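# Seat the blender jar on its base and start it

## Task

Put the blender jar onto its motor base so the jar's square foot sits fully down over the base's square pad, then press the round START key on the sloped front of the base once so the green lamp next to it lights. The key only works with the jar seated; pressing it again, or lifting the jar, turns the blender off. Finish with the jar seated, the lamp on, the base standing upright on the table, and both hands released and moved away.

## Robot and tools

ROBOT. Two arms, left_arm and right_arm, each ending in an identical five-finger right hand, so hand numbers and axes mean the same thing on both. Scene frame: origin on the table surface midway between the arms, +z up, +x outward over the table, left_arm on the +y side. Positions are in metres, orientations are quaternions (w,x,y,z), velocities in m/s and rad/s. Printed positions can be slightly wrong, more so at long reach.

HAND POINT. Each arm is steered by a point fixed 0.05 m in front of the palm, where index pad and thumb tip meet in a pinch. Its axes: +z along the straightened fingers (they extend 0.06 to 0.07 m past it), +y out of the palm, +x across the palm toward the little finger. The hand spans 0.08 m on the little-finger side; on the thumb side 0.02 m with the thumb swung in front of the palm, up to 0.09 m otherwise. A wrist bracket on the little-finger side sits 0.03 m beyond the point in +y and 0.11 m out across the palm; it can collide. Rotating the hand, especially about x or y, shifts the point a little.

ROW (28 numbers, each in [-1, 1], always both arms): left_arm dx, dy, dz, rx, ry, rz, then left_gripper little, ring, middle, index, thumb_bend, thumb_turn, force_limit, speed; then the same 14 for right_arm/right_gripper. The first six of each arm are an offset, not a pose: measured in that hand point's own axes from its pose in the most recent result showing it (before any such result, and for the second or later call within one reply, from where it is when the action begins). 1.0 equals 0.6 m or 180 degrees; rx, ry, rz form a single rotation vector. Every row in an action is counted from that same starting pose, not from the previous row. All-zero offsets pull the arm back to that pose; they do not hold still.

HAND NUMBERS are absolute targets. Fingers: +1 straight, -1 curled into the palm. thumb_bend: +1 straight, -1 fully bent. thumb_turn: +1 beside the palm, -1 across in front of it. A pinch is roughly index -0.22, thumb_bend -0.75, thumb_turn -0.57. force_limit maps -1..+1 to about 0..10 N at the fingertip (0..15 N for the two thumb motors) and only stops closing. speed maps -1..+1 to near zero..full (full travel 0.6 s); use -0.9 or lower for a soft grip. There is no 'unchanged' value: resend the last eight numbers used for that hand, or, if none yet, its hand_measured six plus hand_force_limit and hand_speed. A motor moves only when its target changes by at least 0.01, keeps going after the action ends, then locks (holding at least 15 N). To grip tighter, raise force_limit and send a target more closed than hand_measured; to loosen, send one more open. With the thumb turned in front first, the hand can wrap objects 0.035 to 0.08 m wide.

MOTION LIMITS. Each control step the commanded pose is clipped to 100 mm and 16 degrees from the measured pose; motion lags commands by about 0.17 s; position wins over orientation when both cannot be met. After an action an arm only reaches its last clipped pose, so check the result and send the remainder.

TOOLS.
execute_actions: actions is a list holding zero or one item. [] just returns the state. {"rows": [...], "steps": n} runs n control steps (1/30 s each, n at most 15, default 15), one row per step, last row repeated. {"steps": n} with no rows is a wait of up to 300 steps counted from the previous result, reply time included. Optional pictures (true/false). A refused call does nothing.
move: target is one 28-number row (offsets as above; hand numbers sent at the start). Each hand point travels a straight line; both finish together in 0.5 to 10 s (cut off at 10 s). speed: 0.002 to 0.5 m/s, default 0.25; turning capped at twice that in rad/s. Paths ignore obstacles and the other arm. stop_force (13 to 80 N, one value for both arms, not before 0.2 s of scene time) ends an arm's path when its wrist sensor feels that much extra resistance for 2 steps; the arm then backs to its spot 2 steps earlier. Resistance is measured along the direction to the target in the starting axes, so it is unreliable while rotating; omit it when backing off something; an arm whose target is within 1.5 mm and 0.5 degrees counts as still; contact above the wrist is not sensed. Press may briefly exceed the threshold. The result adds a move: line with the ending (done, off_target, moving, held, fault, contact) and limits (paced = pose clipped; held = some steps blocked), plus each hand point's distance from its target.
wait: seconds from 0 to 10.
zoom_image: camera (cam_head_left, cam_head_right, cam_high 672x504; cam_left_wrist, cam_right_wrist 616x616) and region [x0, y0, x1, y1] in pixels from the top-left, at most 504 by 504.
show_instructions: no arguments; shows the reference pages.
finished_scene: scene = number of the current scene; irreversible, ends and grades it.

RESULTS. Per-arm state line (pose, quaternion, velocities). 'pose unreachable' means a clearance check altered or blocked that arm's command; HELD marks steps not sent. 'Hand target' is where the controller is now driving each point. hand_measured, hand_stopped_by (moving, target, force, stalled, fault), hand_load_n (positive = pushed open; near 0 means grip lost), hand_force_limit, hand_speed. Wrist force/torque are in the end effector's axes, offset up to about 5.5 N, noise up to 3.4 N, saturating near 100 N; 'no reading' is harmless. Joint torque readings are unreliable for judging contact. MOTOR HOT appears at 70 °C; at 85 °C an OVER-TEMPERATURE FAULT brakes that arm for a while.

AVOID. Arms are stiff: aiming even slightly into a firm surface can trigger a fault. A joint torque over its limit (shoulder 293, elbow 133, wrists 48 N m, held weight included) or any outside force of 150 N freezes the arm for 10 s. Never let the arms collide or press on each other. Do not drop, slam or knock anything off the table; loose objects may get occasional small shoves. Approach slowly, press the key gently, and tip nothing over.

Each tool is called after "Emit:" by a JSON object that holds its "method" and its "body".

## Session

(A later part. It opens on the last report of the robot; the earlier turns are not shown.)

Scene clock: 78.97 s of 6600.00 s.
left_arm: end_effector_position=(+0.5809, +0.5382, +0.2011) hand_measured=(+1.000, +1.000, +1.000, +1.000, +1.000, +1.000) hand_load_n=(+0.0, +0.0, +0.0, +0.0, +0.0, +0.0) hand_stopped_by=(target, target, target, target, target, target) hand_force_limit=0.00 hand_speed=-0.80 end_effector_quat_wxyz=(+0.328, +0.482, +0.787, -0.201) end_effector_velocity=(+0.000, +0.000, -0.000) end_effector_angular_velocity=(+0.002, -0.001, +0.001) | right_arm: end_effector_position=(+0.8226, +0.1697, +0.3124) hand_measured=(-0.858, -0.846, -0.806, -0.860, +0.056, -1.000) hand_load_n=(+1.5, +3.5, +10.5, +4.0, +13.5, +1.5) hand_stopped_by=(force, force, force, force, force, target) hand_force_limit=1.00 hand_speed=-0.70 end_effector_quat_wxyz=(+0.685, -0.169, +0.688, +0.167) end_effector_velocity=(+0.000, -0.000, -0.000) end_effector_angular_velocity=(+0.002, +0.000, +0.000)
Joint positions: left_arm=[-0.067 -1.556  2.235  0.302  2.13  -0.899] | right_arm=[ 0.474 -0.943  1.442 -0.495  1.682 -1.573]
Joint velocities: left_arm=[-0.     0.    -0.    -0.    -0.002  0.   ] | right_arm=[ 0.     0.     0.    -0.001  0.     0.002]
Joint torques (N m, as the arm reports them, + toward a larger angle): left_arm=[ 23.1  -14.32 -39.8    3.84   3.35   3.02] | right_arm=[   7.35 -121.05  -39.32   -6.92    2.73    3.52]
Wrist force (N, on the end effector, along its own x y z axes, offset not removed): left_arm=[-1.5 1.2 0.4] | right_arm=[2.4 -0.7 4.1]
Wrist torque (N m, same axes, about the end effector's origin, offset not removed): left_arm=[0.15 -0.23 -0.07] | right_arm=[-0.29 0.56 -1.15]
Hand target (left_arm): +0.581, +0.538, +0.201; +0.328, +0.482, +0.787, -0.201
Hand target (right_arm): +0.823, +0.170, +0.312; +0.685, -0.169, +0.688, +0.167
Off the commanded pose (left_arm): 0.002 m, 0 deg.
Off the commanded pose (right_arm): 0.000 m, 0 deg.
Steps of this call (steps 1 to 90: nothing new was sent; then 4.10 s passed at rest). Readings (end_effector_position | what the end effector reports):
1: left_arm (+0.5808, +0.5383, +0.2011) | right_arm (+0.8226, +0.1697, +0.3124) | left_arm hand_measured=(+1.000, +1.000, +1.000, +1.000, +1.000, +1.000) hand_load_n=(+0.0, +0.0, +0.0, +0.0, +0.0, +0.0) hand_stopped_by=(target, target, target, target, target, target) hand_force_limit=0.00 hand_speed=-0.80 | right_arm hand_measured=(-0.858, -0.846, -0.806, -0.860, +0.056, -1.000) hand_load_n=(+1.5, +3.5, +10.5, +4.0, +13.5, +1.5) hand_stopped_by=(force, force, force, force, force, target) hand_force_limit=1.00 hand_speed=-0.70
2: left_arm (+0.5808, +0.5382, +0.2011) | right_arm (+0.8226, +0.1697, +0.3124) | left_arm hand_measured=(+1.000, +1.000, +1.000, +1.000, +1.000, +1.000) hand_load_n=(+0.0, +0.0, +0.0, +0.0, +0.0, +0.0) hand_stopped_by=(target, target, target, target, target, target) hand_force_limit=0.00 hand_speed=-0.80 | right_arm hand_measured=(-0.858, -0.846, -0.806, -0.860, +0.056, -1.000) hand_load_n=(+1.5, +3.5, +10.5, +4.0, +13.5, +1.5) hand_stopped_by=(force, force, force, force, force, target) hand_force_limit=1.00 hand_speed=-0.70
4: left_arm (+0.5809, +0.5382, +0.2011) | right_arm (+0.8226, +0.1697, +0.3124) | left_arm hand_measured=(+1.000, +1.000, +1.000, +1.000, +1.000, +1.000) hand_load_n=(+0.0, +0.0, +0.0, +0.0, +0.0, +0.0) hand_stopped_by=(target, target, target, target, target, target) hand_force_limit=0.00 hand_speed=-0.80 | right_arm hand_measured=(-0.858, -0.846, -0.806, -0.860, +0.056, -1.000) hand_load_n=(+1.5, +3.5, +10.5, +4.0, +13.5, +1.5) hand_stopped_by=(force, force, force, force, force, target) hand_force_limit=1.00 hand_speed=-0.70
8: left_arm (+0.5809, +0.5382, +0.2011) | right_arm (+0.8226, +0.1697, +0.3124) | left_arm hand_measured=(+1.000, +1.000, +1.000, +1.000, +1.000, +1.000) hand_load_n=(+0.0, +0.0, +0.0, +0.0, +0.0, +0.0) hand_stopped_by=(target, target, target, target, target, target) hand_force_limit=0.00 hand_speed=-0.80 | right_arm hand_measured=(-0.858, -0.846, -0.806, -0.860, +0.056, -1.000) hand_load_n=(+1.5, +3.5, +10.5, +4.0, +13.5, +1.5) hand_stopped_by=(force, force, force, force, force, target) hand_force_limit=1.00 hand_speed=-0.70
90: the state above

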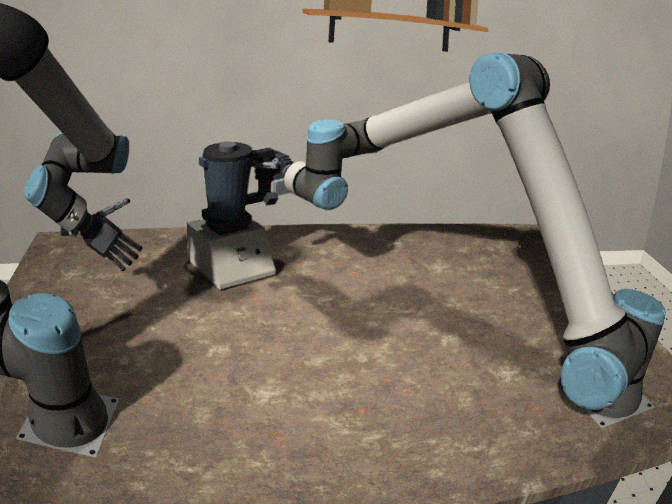

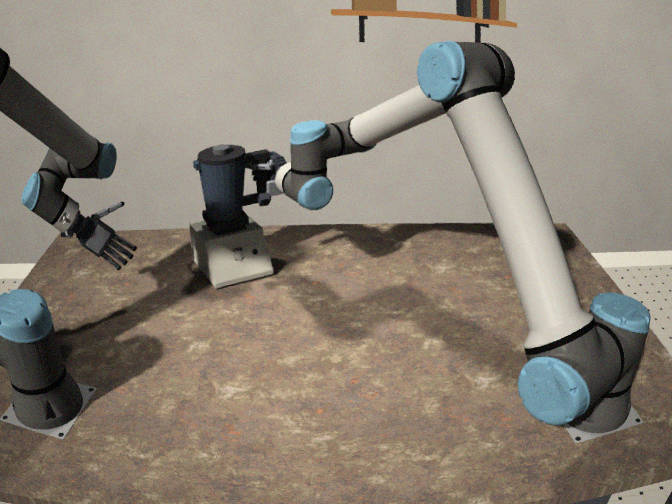

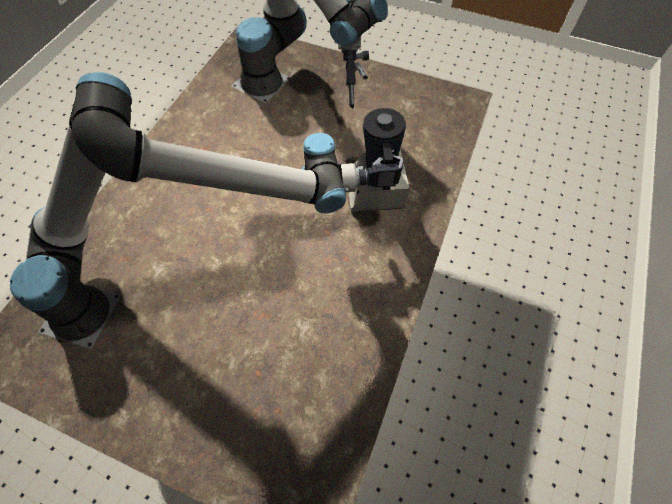

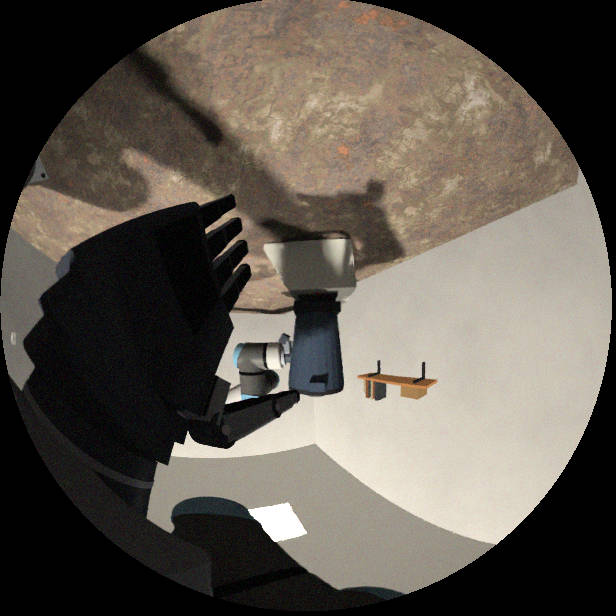

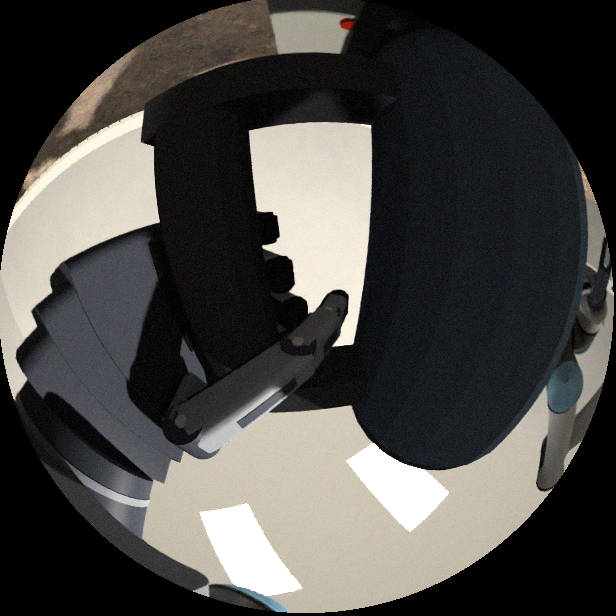

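Emit:
{"method": "move", "body": {"target": [0,0,0,0,0,0,1,1,1,1,1,1,0,-0.8, 0,0,0.025,0,0.022,0,-0.98,-0.98,-0.98,-0.98,-1,-1,1,-0.7], "speed": 0.05}}

Emit:
{"method": "zoom_image", "body": {"camera": "cam_left_wrist", "region": [255, 225, 375, 345]}}

Emit:
{"method": "zoom_image", "body": {"camera": "cam_head_left", "region": [175, 135, 295, 295]}}

Emit:
{"method": "zoom_image", "body": {"camera": "cam_head_right", "region": [185, 185, 285, 260]}}

Scene clock: 85.77 s of 6600.00 s.
left_arm: end_effector_position=(+0.5809, +0.5382, +0.2011) hand_measured=(+1.000, +1.000, +1.000, +1.000, +1.000, +1.000) hand_load_n=(+0.0, +0.0, +0.0, +0.0, +0.0, +0.0) hand_stopped_by=(target, target, target, target, target, target) hand_force_limit=0.00 hand_speed=-0.80 end_effector_quat_wxyz=(+0.328, +0.482, +0.787, -0.201) end_effector_velocity=(-0.000, -0.000, -0.000) end_effector_angular_velocity=(+0.000, +0.000, -0.000) | right_arm: end_effector_position=(+0.8356, +0.1764, +0.3123) hand_measured=(-0.858, -0.846, -0.806, -0.860, +0.056, -1.000) hand_load_n=(+2.0, +3.5, +10.5, +4.0, +13.5, +1.5) hand_stopped_by=(force, force, force, force, force, target) hand_force_limit=1.00 hand_speed=-0.70 end_effector_quat_wxyz=(+0.662, -0.175, +0.711, +0.161) end_effector_velocity=(+0.002, +0.001, +0.001) end_effector_angular_velocity=(-0.006, +0.009, -0.000)
Joint positions: left_arm=[-0.067 -1.556  2.235  0.302  2.13  -0.899] | right_arm=[ 0.473 -0.925  1.377 -0.379  1.68  -1.566]
Joint velocities: left_arm=[-0.  0.  0.  0.  0.  0.] | right_arm=[-0.     0.003 -0.013  0.021 -0.     0.   ]
Joint torques (N m, as the arm reports them, + toward a larger angle): left_arm=[ 20.75 -16.17 -39.91   3.2    2.57   3.25] | right_arm=[ -13.82 -101.3   -54.56   -2.2    -2.2     4.19]
Wrist force (N, on the end effector, along its own x y z axes, offset not removed): left_arm=[-2.3 2.1 0.0] | right_arm=[13.1 -0.6 -0.4]
Wrist torque (N m, same axes, about the end effector's origin, offset not removed): left_arm=[0.37 -0.05 -0.17] | right_arm=[0.24 -1.00 -0.58]
Hand target (left_arm): +0.581, +0.538, +0.201; +0.328, +0.482, +0.787, -0.201
Hand target (right_arm): +0.836, +0.177, +0.312; +0.661, -0.175, +0.711, +0.161
Off the commanded pose (left_arm): 0.000 m, 0 deg.
Off the commanded pose (right_arm): 0.000 m, 0 deg.
After step 90, 2.77 s passed at rest.
move: done

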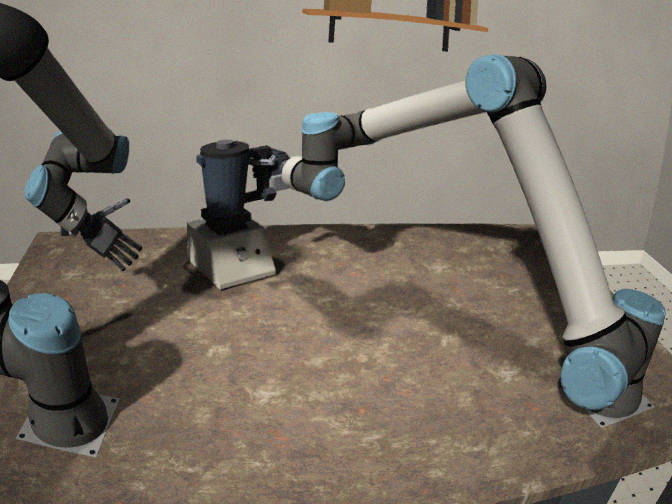

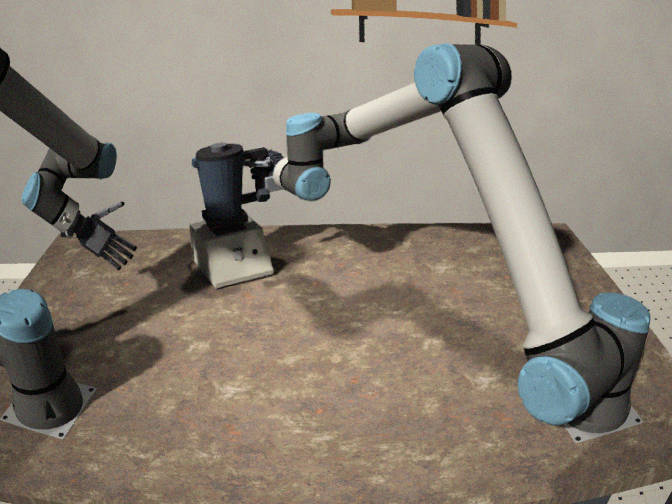

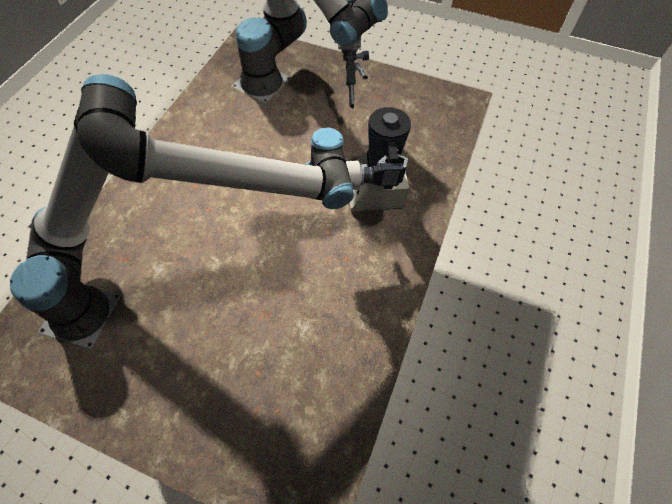

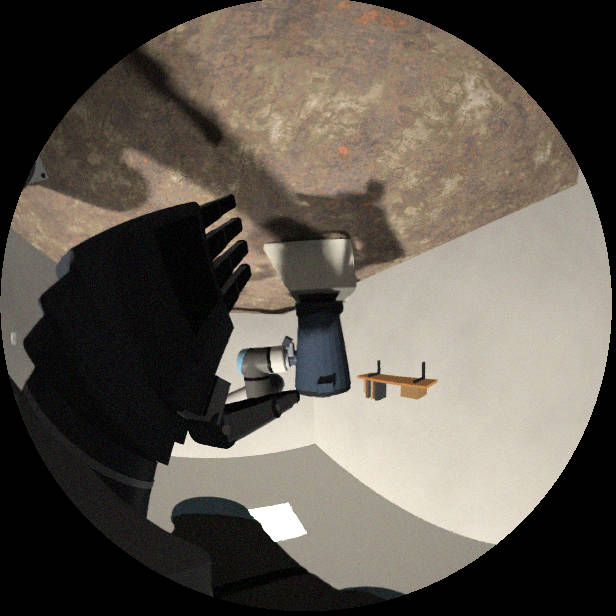

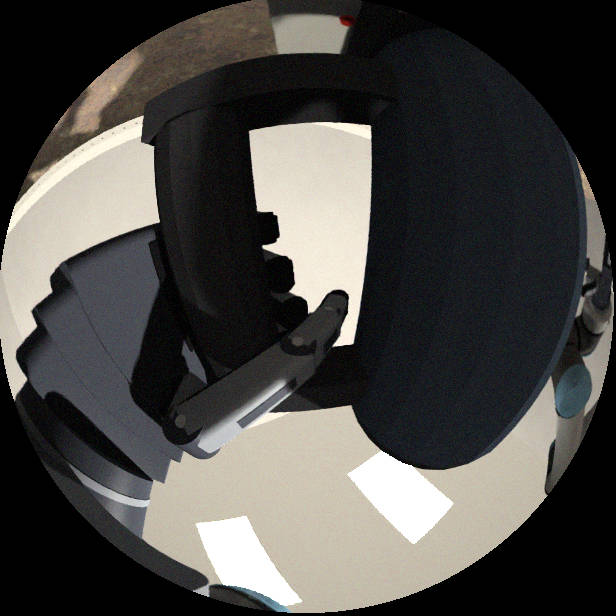

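Region (255, 225, 375, 345) of cam_left_wrist's 616x616 image, scaled by 4.200, with more detail than that image has.

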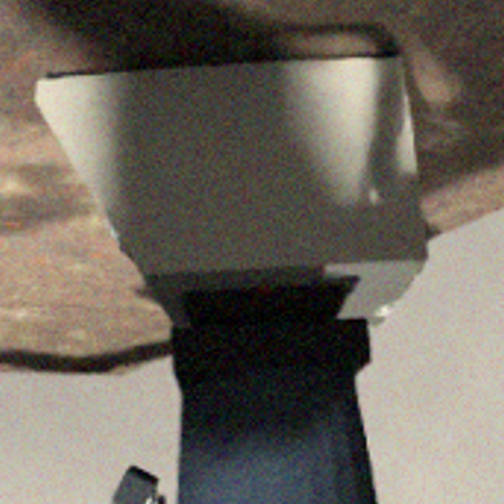

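Region (175, 135, 295, 295) of cam_head_left's 672x504 image, scaled by 3.150, with more detail than that image has; it fills the left 378 columns of this view, and the rest is white.

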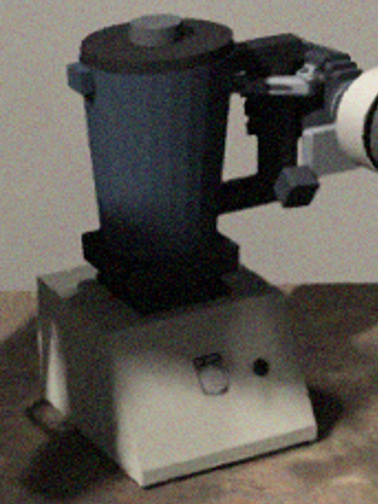

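Region (185, 185, 285, 260) of cam_head_right's 672x504 image, scaled by 5.040, with more detail than that image has; it fills the top 378 rows of this view, and the rest is white.

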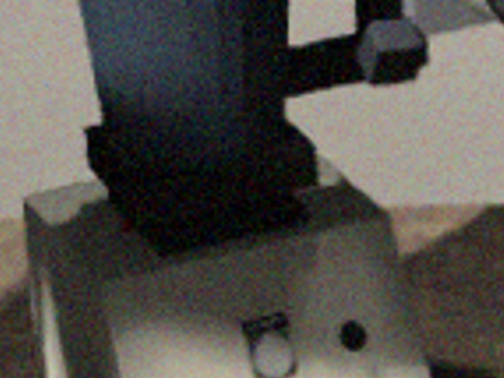

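Emit:
{"method": "move", "body": {"target": [0,0,0,0,0,0,1,1,1,1,1,1,0,-0.8, 0.012,-0.005,-0.001,0,0.004,0,-0.98,-0.98,-0.98,-0.98,-1,-1,1,-0.7], "speed": 0.02}}

Emit:
{"method": "zoom_image", "body": {"camera": "cam_left_wrist", "region": [275, 265, 365, 335]}}

Emit:
{"method": "zoom_image", "body": {"camera": "cam_head_left", "region": [180, 185, 280, 260]}}

Emit:
{"method": "zoom_image", "body": {"camera": "cam_head_right", "region": [185, 185, 285, 260]}}

Scene clock: 89.50 s of 6600.00 s.
left_arm: end_effector_position=(+0.5809, +0.5382, +0.2011) hand_measured=(+1.000, +1.000, +1.000, +1.000, +1.000, +1.000) hand_load_n=(+0.0, +0.0, +0.0, +0.0, +0.0, +0.0) hand_stopped_by=(target, target, target, target, target, target) hand_force_limit=0.00 hand_speed=-0.80 end_effector_quat_wxyz=(+0.328, +0.482, +0.787, -0.201) end_effector_velocity=(-0.001, +0.000, -0.001) end_effector_angular_velocity=(+0.000, +0.003, +0.000) | right_arm: end_effector_position=(+0.8360, +0.1734, +0.3055) hand_measured=(-0.858, -0.846, -0.806, -0.860, +0.056, -1.000) hand_load_n=(+2.0, +3.5, +10.5, +4.0, +13.5, +1.5) hand_stopped_by=(force, force, force, force, force, target) hand_force_limit=1.00 hand_speed=-0.70 end_effector_quat_wxyz=(+0.658, -0.176, +0.715, +0.160) end_effector_velocity=(+0.001, -0.001, -0.000) end_effector_angular_velocity=(-0.000, +0.001, -0.000)
Joint positions: left_arm=[-0.067 -1.556  2.235  0.302  2.13  -0.899] | right_arm=[ 0.47  -0.924  1.381 -0.373  1.677 -1.565]
Joint velocities: left_arm=[ 0.     0.001  0.001  0.002  0.    -0.   ] | right_arm=[-0.001 -0.    -0.     0.001 -0.001  0.   ]
Joint torques (N m, as the arm reports them, + toward a larger angle): left_arm=[ 19.3  -15.6  -39.16   3.68   3.17   3.45] | right_arm=[ -12.89 -102.99  -38.52   -1.65   -2.41    3.84]
Wrist force (N, on the end effector, along its own x y z axes, offset not removed): left_arm=[1.3 0.5 -0.2] | right_arm=[5.2 0.0 -0.6]
Wrist torque (N m, same axes, about the end effector's origin, offset not removed): left_arm=[0.17 -0.54 0.11] | right_arm=[0.19 0.59 -1.22]
Hand target (left_arm): +0.581, +0.538, +0.201; +0.328, +0.482, +0.787, -0.201
Hand target (right_arm): +0.836, +0.173, +0.305; +0.657, -0.176, +0.715, +0.160
Off the commanded pose (left_arm): 0.000 m, 0 deg.
Off the commanded pose (right_arm): 0.000 m, 0 deg.
move: done

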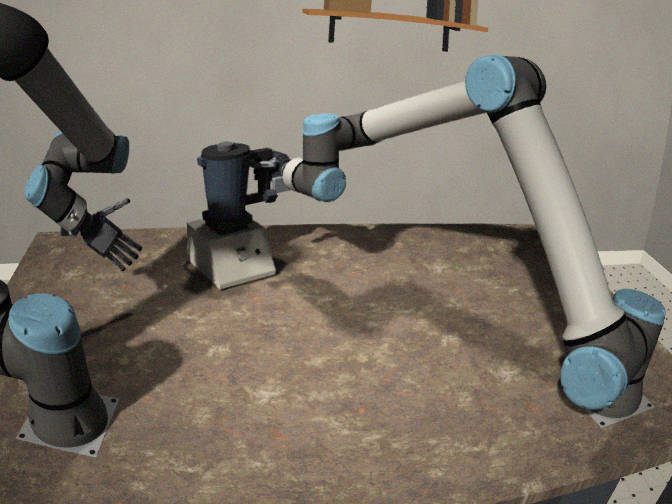

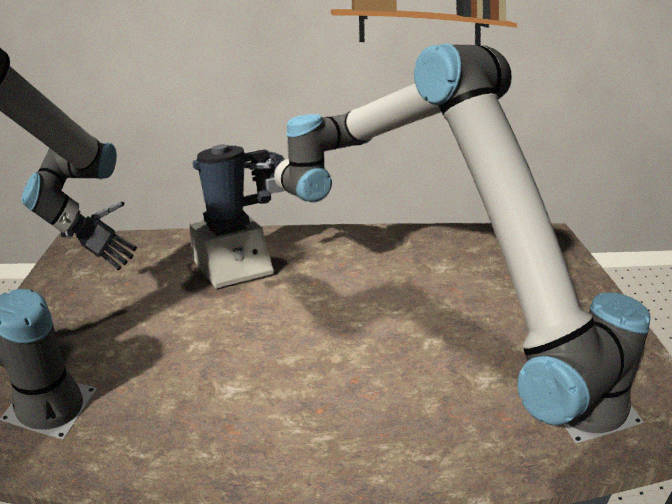

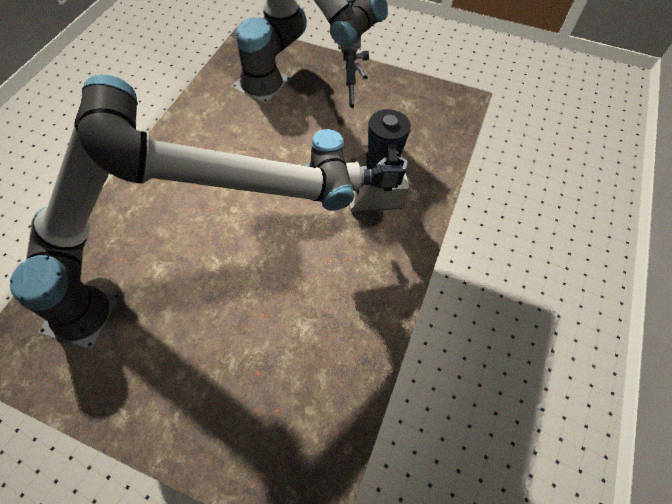

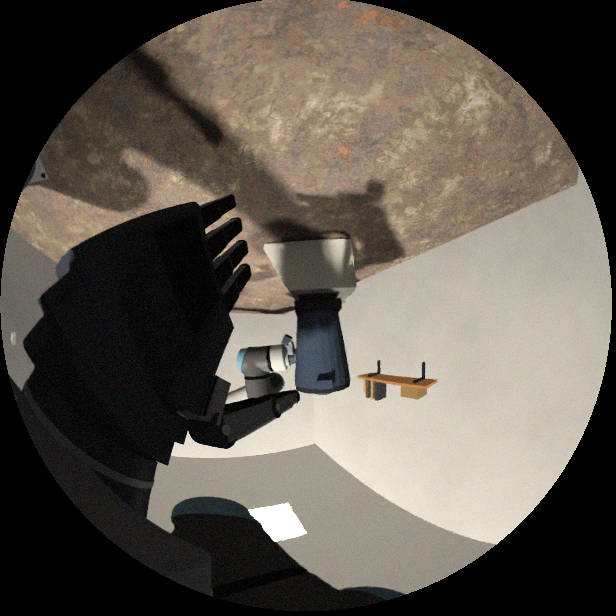

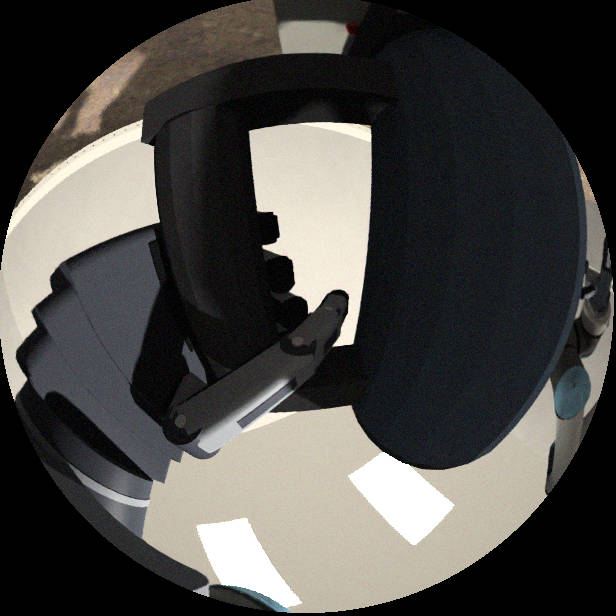

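Region (275, 265, 365, 335) of cam_left_wrist's 616x616 image, scaled by 5.600, with more detail than that image has.

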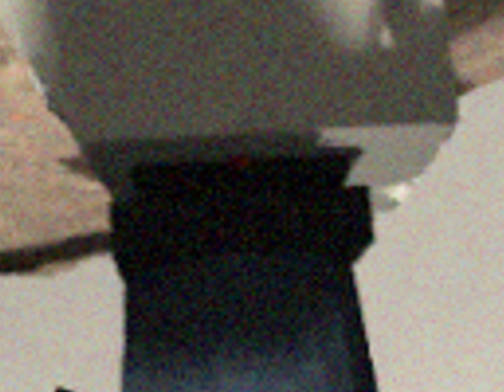

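Region (180, 185, 280, 260) of cam_head_left's 672x504 image, scaled by 5.040, with more detail than that image has; it fills the top 378 rows of this view, and the rest is white.

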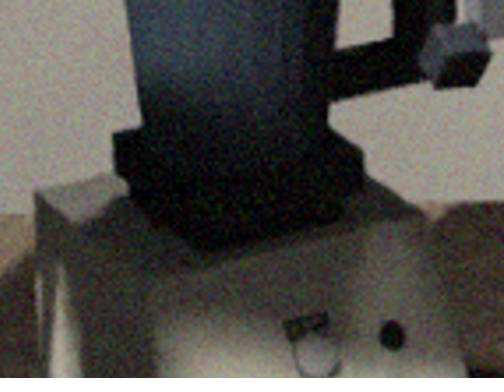

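Region (185, 185, 285, 260) of cam_head_right's 672x504 image, scaled by 5.040, with more detail than that image has; it fills the top 378 rows of this view, and the rest is white.

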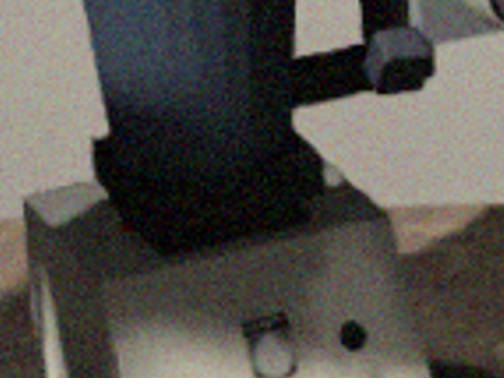

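Emit:
{"method": "move", "body": {"target": [0,0,0,0,0,0,1,1,1,1,1,1,0,-0.8, 0.04,0.002,0.0035,0,0,0,-0.98,-0.98,-0.98,-0.98,-1,-1,1,-0.7], "speed": 0.008, "stop_force": 14}}

Emit:
{"method": "zoom_image", "body": {"camera": "cam_left_wrist", "region": [275, 265, 365, 335]}}

Emit:
{"method": "zoom_image", "body": {"camera": "cam_head_left", "region": [180, 185, 280, 260]}}

Scene clock: 94.47 s of 6600.00 s.
left_arm: end_effector_position=(+0.5809, +0.5382, +0.2011) hand_measured=(+1.000, +1.000, +1.000, +1.000, +1.000, +1.000) hand_load_n=(+0.0, +0.0, +0.0, +0.0, +0.0, +0.0) hand_stopped_by=(target, target, target, target, target, target) hand_force_limit=0.00 hand_speed=-0.80 end_effector_quat_wxyz=(+0.328, +0.482, +0.787, -0.201) end_effector_velocity=(+0.001, +0.001, +0.000) end_effector_angular_velocity=(+0.001, +0.000, +0.002) | right_arm: end_effector_position=(+0.8358, +0.1739, +0.2899) hand_measured=(-0.858, -0.846, -0.806, -0.860, +0.056, -1.000) hand_load_n=(+3.0, +3.0, +10.0, +1.0, +14.0, +1.5) hand_stopped_by=(force, force, force, force, force, target) hand_force_limit=1.00 hand_speed=-0.70 end_effector_quat_wxyz=(+0.657, -0.176, +0.715, +0.160) end_effector_velocity=(-0.000, +0.000, +0.002) end_effector_angular_velocity=(-0.002, +0.000, +0.001)
Joint positions: left_arm=[-0.067 -1.556  2.235  0.302  2.13  -0.899] | right_arm=[ 0.47  -0.911  1.391 -0.394  1.678 -1.565]
Joint velocities: left_arm=[ 0.001  0.    -0.001  0.001 -0.001 -0.   ] | right_arm=[ 0.    -0.002 -0.003  0.006 -0.    -0.002]
Joint torques (N m, as the arm reports them, + toward a larger angle): left_arm=[ 19.65 -18.17 -39.     3.54   2.78   3.14] | right_arm=[  14.68 -110.6   -43.26    2.24   -1.28    2.5 ]
Wrist force (N, on the end effector, along its own x y z axes, offset not removed): left_arm=[-1.4 2.4 0.8] | right_arm=[-5.6 -7.2 5.9]
Wrist torque (N m, same axes, about the end effector's origin, offset not removed): left_arm=[0.26 -0.25 0.01] | right_arm=[-0.38 -0.02 -1.44]
Hand target (left_arm): +0.581, +0.538, +0.201; +0.328, +0.482, +0.787, -0.201
Hand target (right_arm): +0.836, +0.174, +0.290; +0.657, -0.176, +0.715, +0.160
Off the commanded pose (left_arm): 0.000 m, 0 deg.
Off the commanded pose (right_arm): 0.009 m, 0 deg.
move: contact (right_arm)

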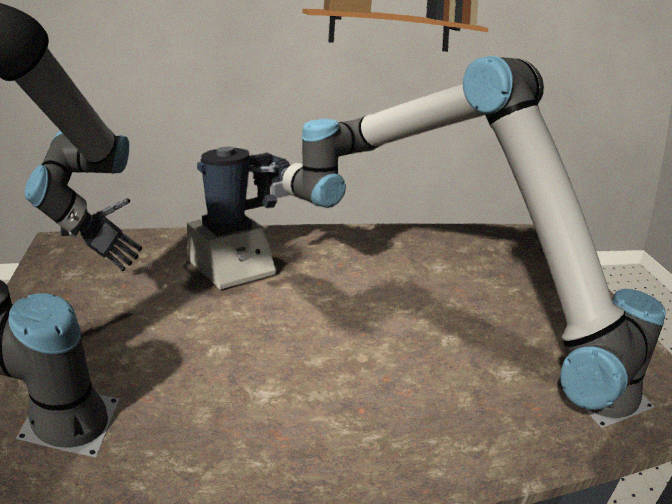

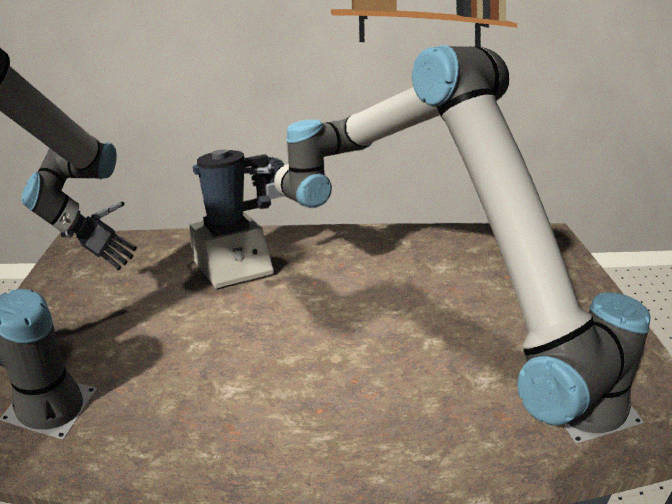

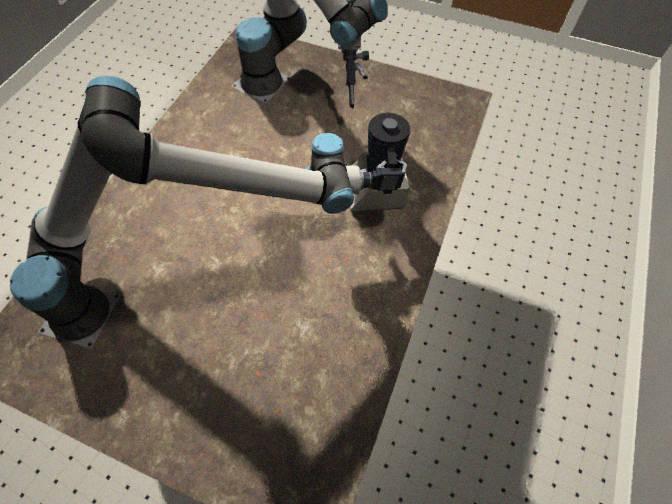

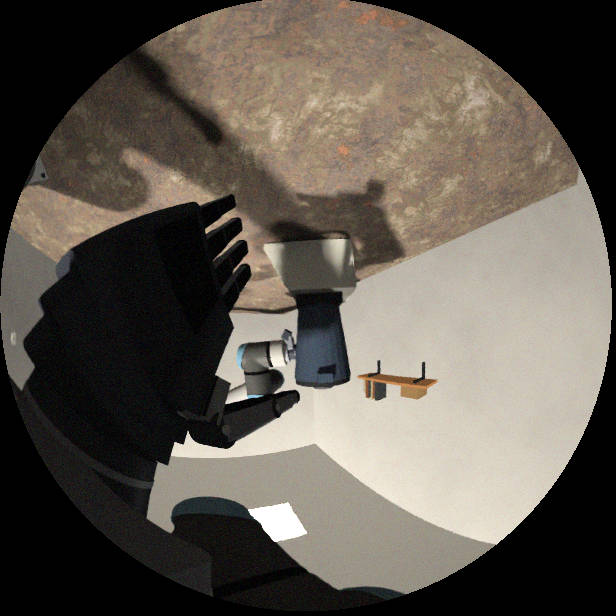

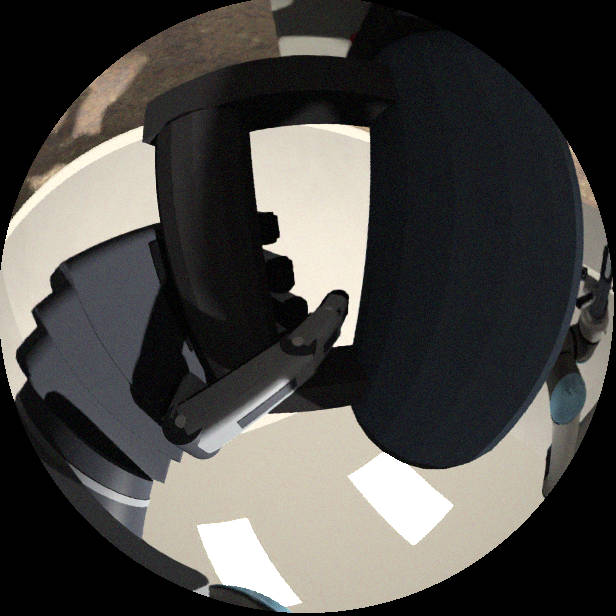

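Region (275, 265, 365, 335) of cam_left_wrist's 616x616 image, scaled by 5.600, with more detail than that image has.

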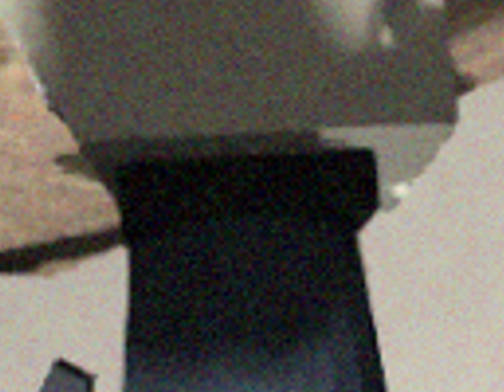

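Region (180, 185, 280, 260) of cam_head_left's 672x504 image, scaled by 5.040, with more detail than that image has; it fills the top 378 rows of this view, and the rest is white.

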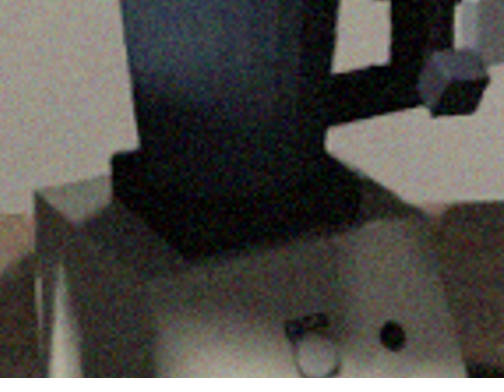

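Emit:
{"method": "move", "body": {"target": [0,0,0,0,0,0,1,1,1,1,1,1,0,-0.8, 0.004,0,0,0,0,0,1,1,1,1,0.25,-1,0.8,-0.2], "speed": 0.01}}

Emit:
{"method": "zoom_image", "body": {"camera": "cam_head_left", "region": [175, 135, 295, 295]}}

Scene clock: 97.50 s of 6600.00 s.
left_arm: end_effector_position=(+0.5809, +0.5382, +0.2011) hand_measured=(+1.000, +1.000, +1.000, +1.000, +1.000, +1.000) hand_load_n=(+0.0, +0.0, +0.0, +0.0, +0.0, +0.0) hand_stopped_by=(target, target, target, target, target, target) hand_force_limit=0.00 hand_speed=-0.80 end_effector_quat_wxyz=(+0.328, +0.482, +0.787, -0.201) end_effector_velocity=(+0.001, +0.000, +0.001) end_effector_angular_velocity=(+0.000, -0.004, +0.001) | right_arm: end_effector_position=(+0.8356, +0.1738, +0.2875) hand_measured=(+1.000, +1.000, +1.000, +1.000, +0.250, -1.000) hand_load_n=(+0.0, +0.0, +0.0, +0.0, +0.0, +0.0) hand_stopped_by=(target, target, target, target, target, target) hand_force_limit=0.80 hand_speed=-0.20 end_effector_quat_wxyz=(+0.657, -0.176, +0.715, +0.160) end_effector_velocity=(-0.001, +0.000, -0.002) end_effector_angular_velocity=(-0.001, +0.003, +0.001)
Joint positions: left_arm=[-0.067 -1.556  2.235  0.302  2.13  -0.899] | right_arm=[ 0.47  -0.91   1.393 -0.398  1.678 -1.565]
Joint velocities: left_arm=[ 0.    -0.001 -0.001 -0.002 -0.001  0.   ] | right_arm=[ 0.001  0.001  0.001  0.001 -0.     0.001]
Joint torques (N m, as the arm reports them, + toward a larger angle): left_arm=[ 22.2  -15.16 -39.54   3.42   2.98   3.4 ] | right_arm=[ 11.78 -77.92 -24.94  -2.13  -1.34   2.81]
Wrist force (N, on the end effector, along its own x y z axes, offset not removed): left_arm=[-0.2 1.6 -1.1] | right_arm=[-11.2 -12.0 1.3]
Wrist torque (N m, same axes, about the end effector's origin, offset not removed): left_arm=[0.21 -0.32 0.04] | right_arm=[-0.10 0.81 -1.85]
Hand target (left_arm): +0.581, +0.538, +0.201; +0.328, +0.482, +0.787, -0.201
Hand target (right_arm): +0.836, +0.174, +0.287; +0.657, -0.176, +0.715, +0.160
Off the commanded pose (left_arm): 0.000 m, 0 deg.
Off the commanded pose (right_arm): 0.000 m, 0 deg.
move: done

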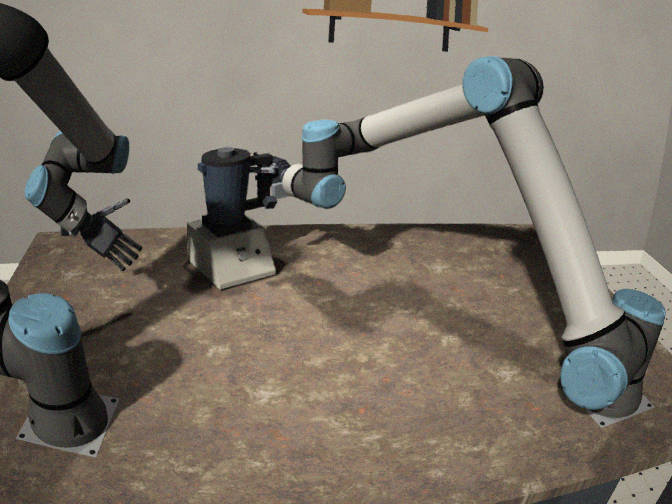

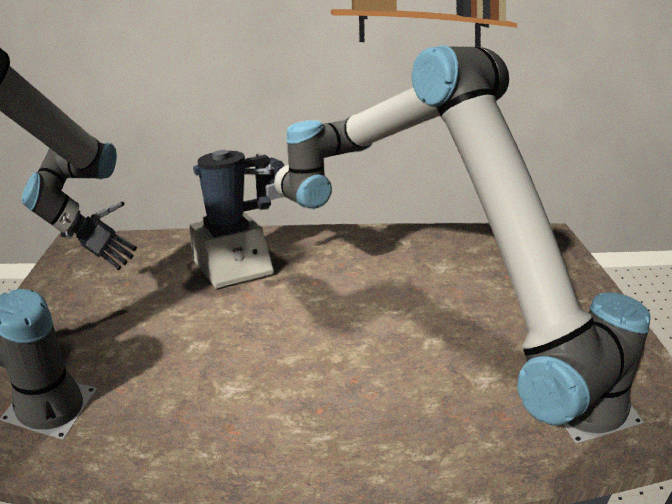

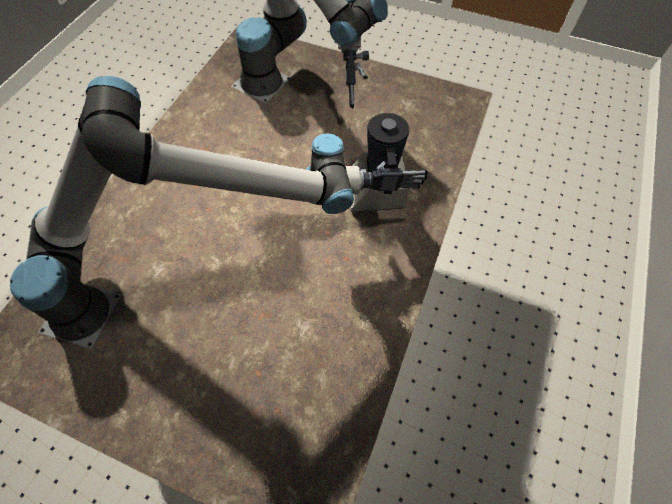

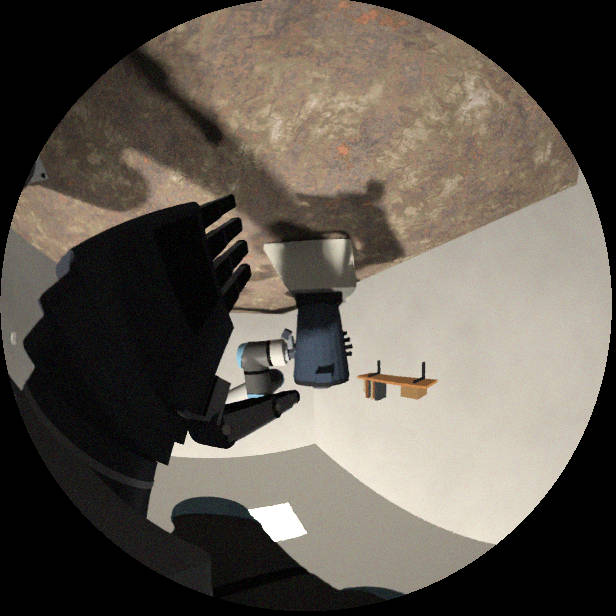

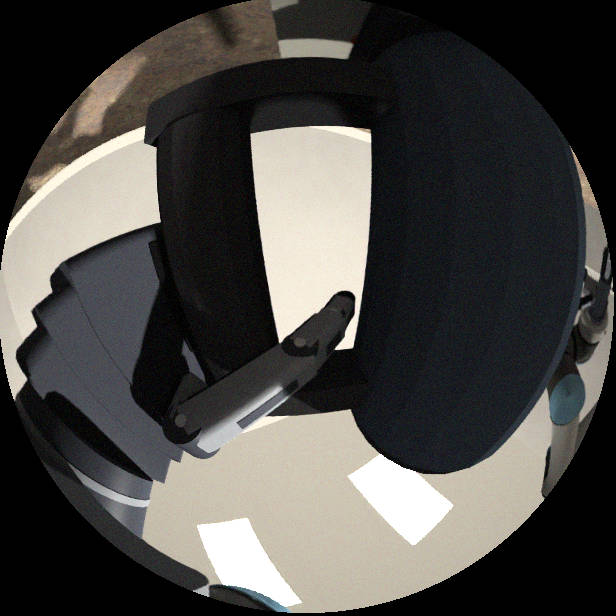

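Region (175, 135, 295, 295) of cam_head_left's 672x504 image, scaled by 3.150, with more detail than that image has; it fills the left 378 columns of this view, and the rest is white.

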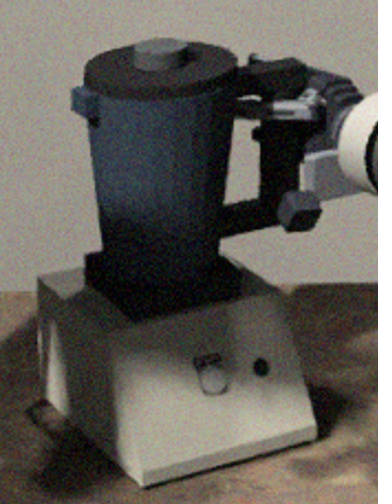

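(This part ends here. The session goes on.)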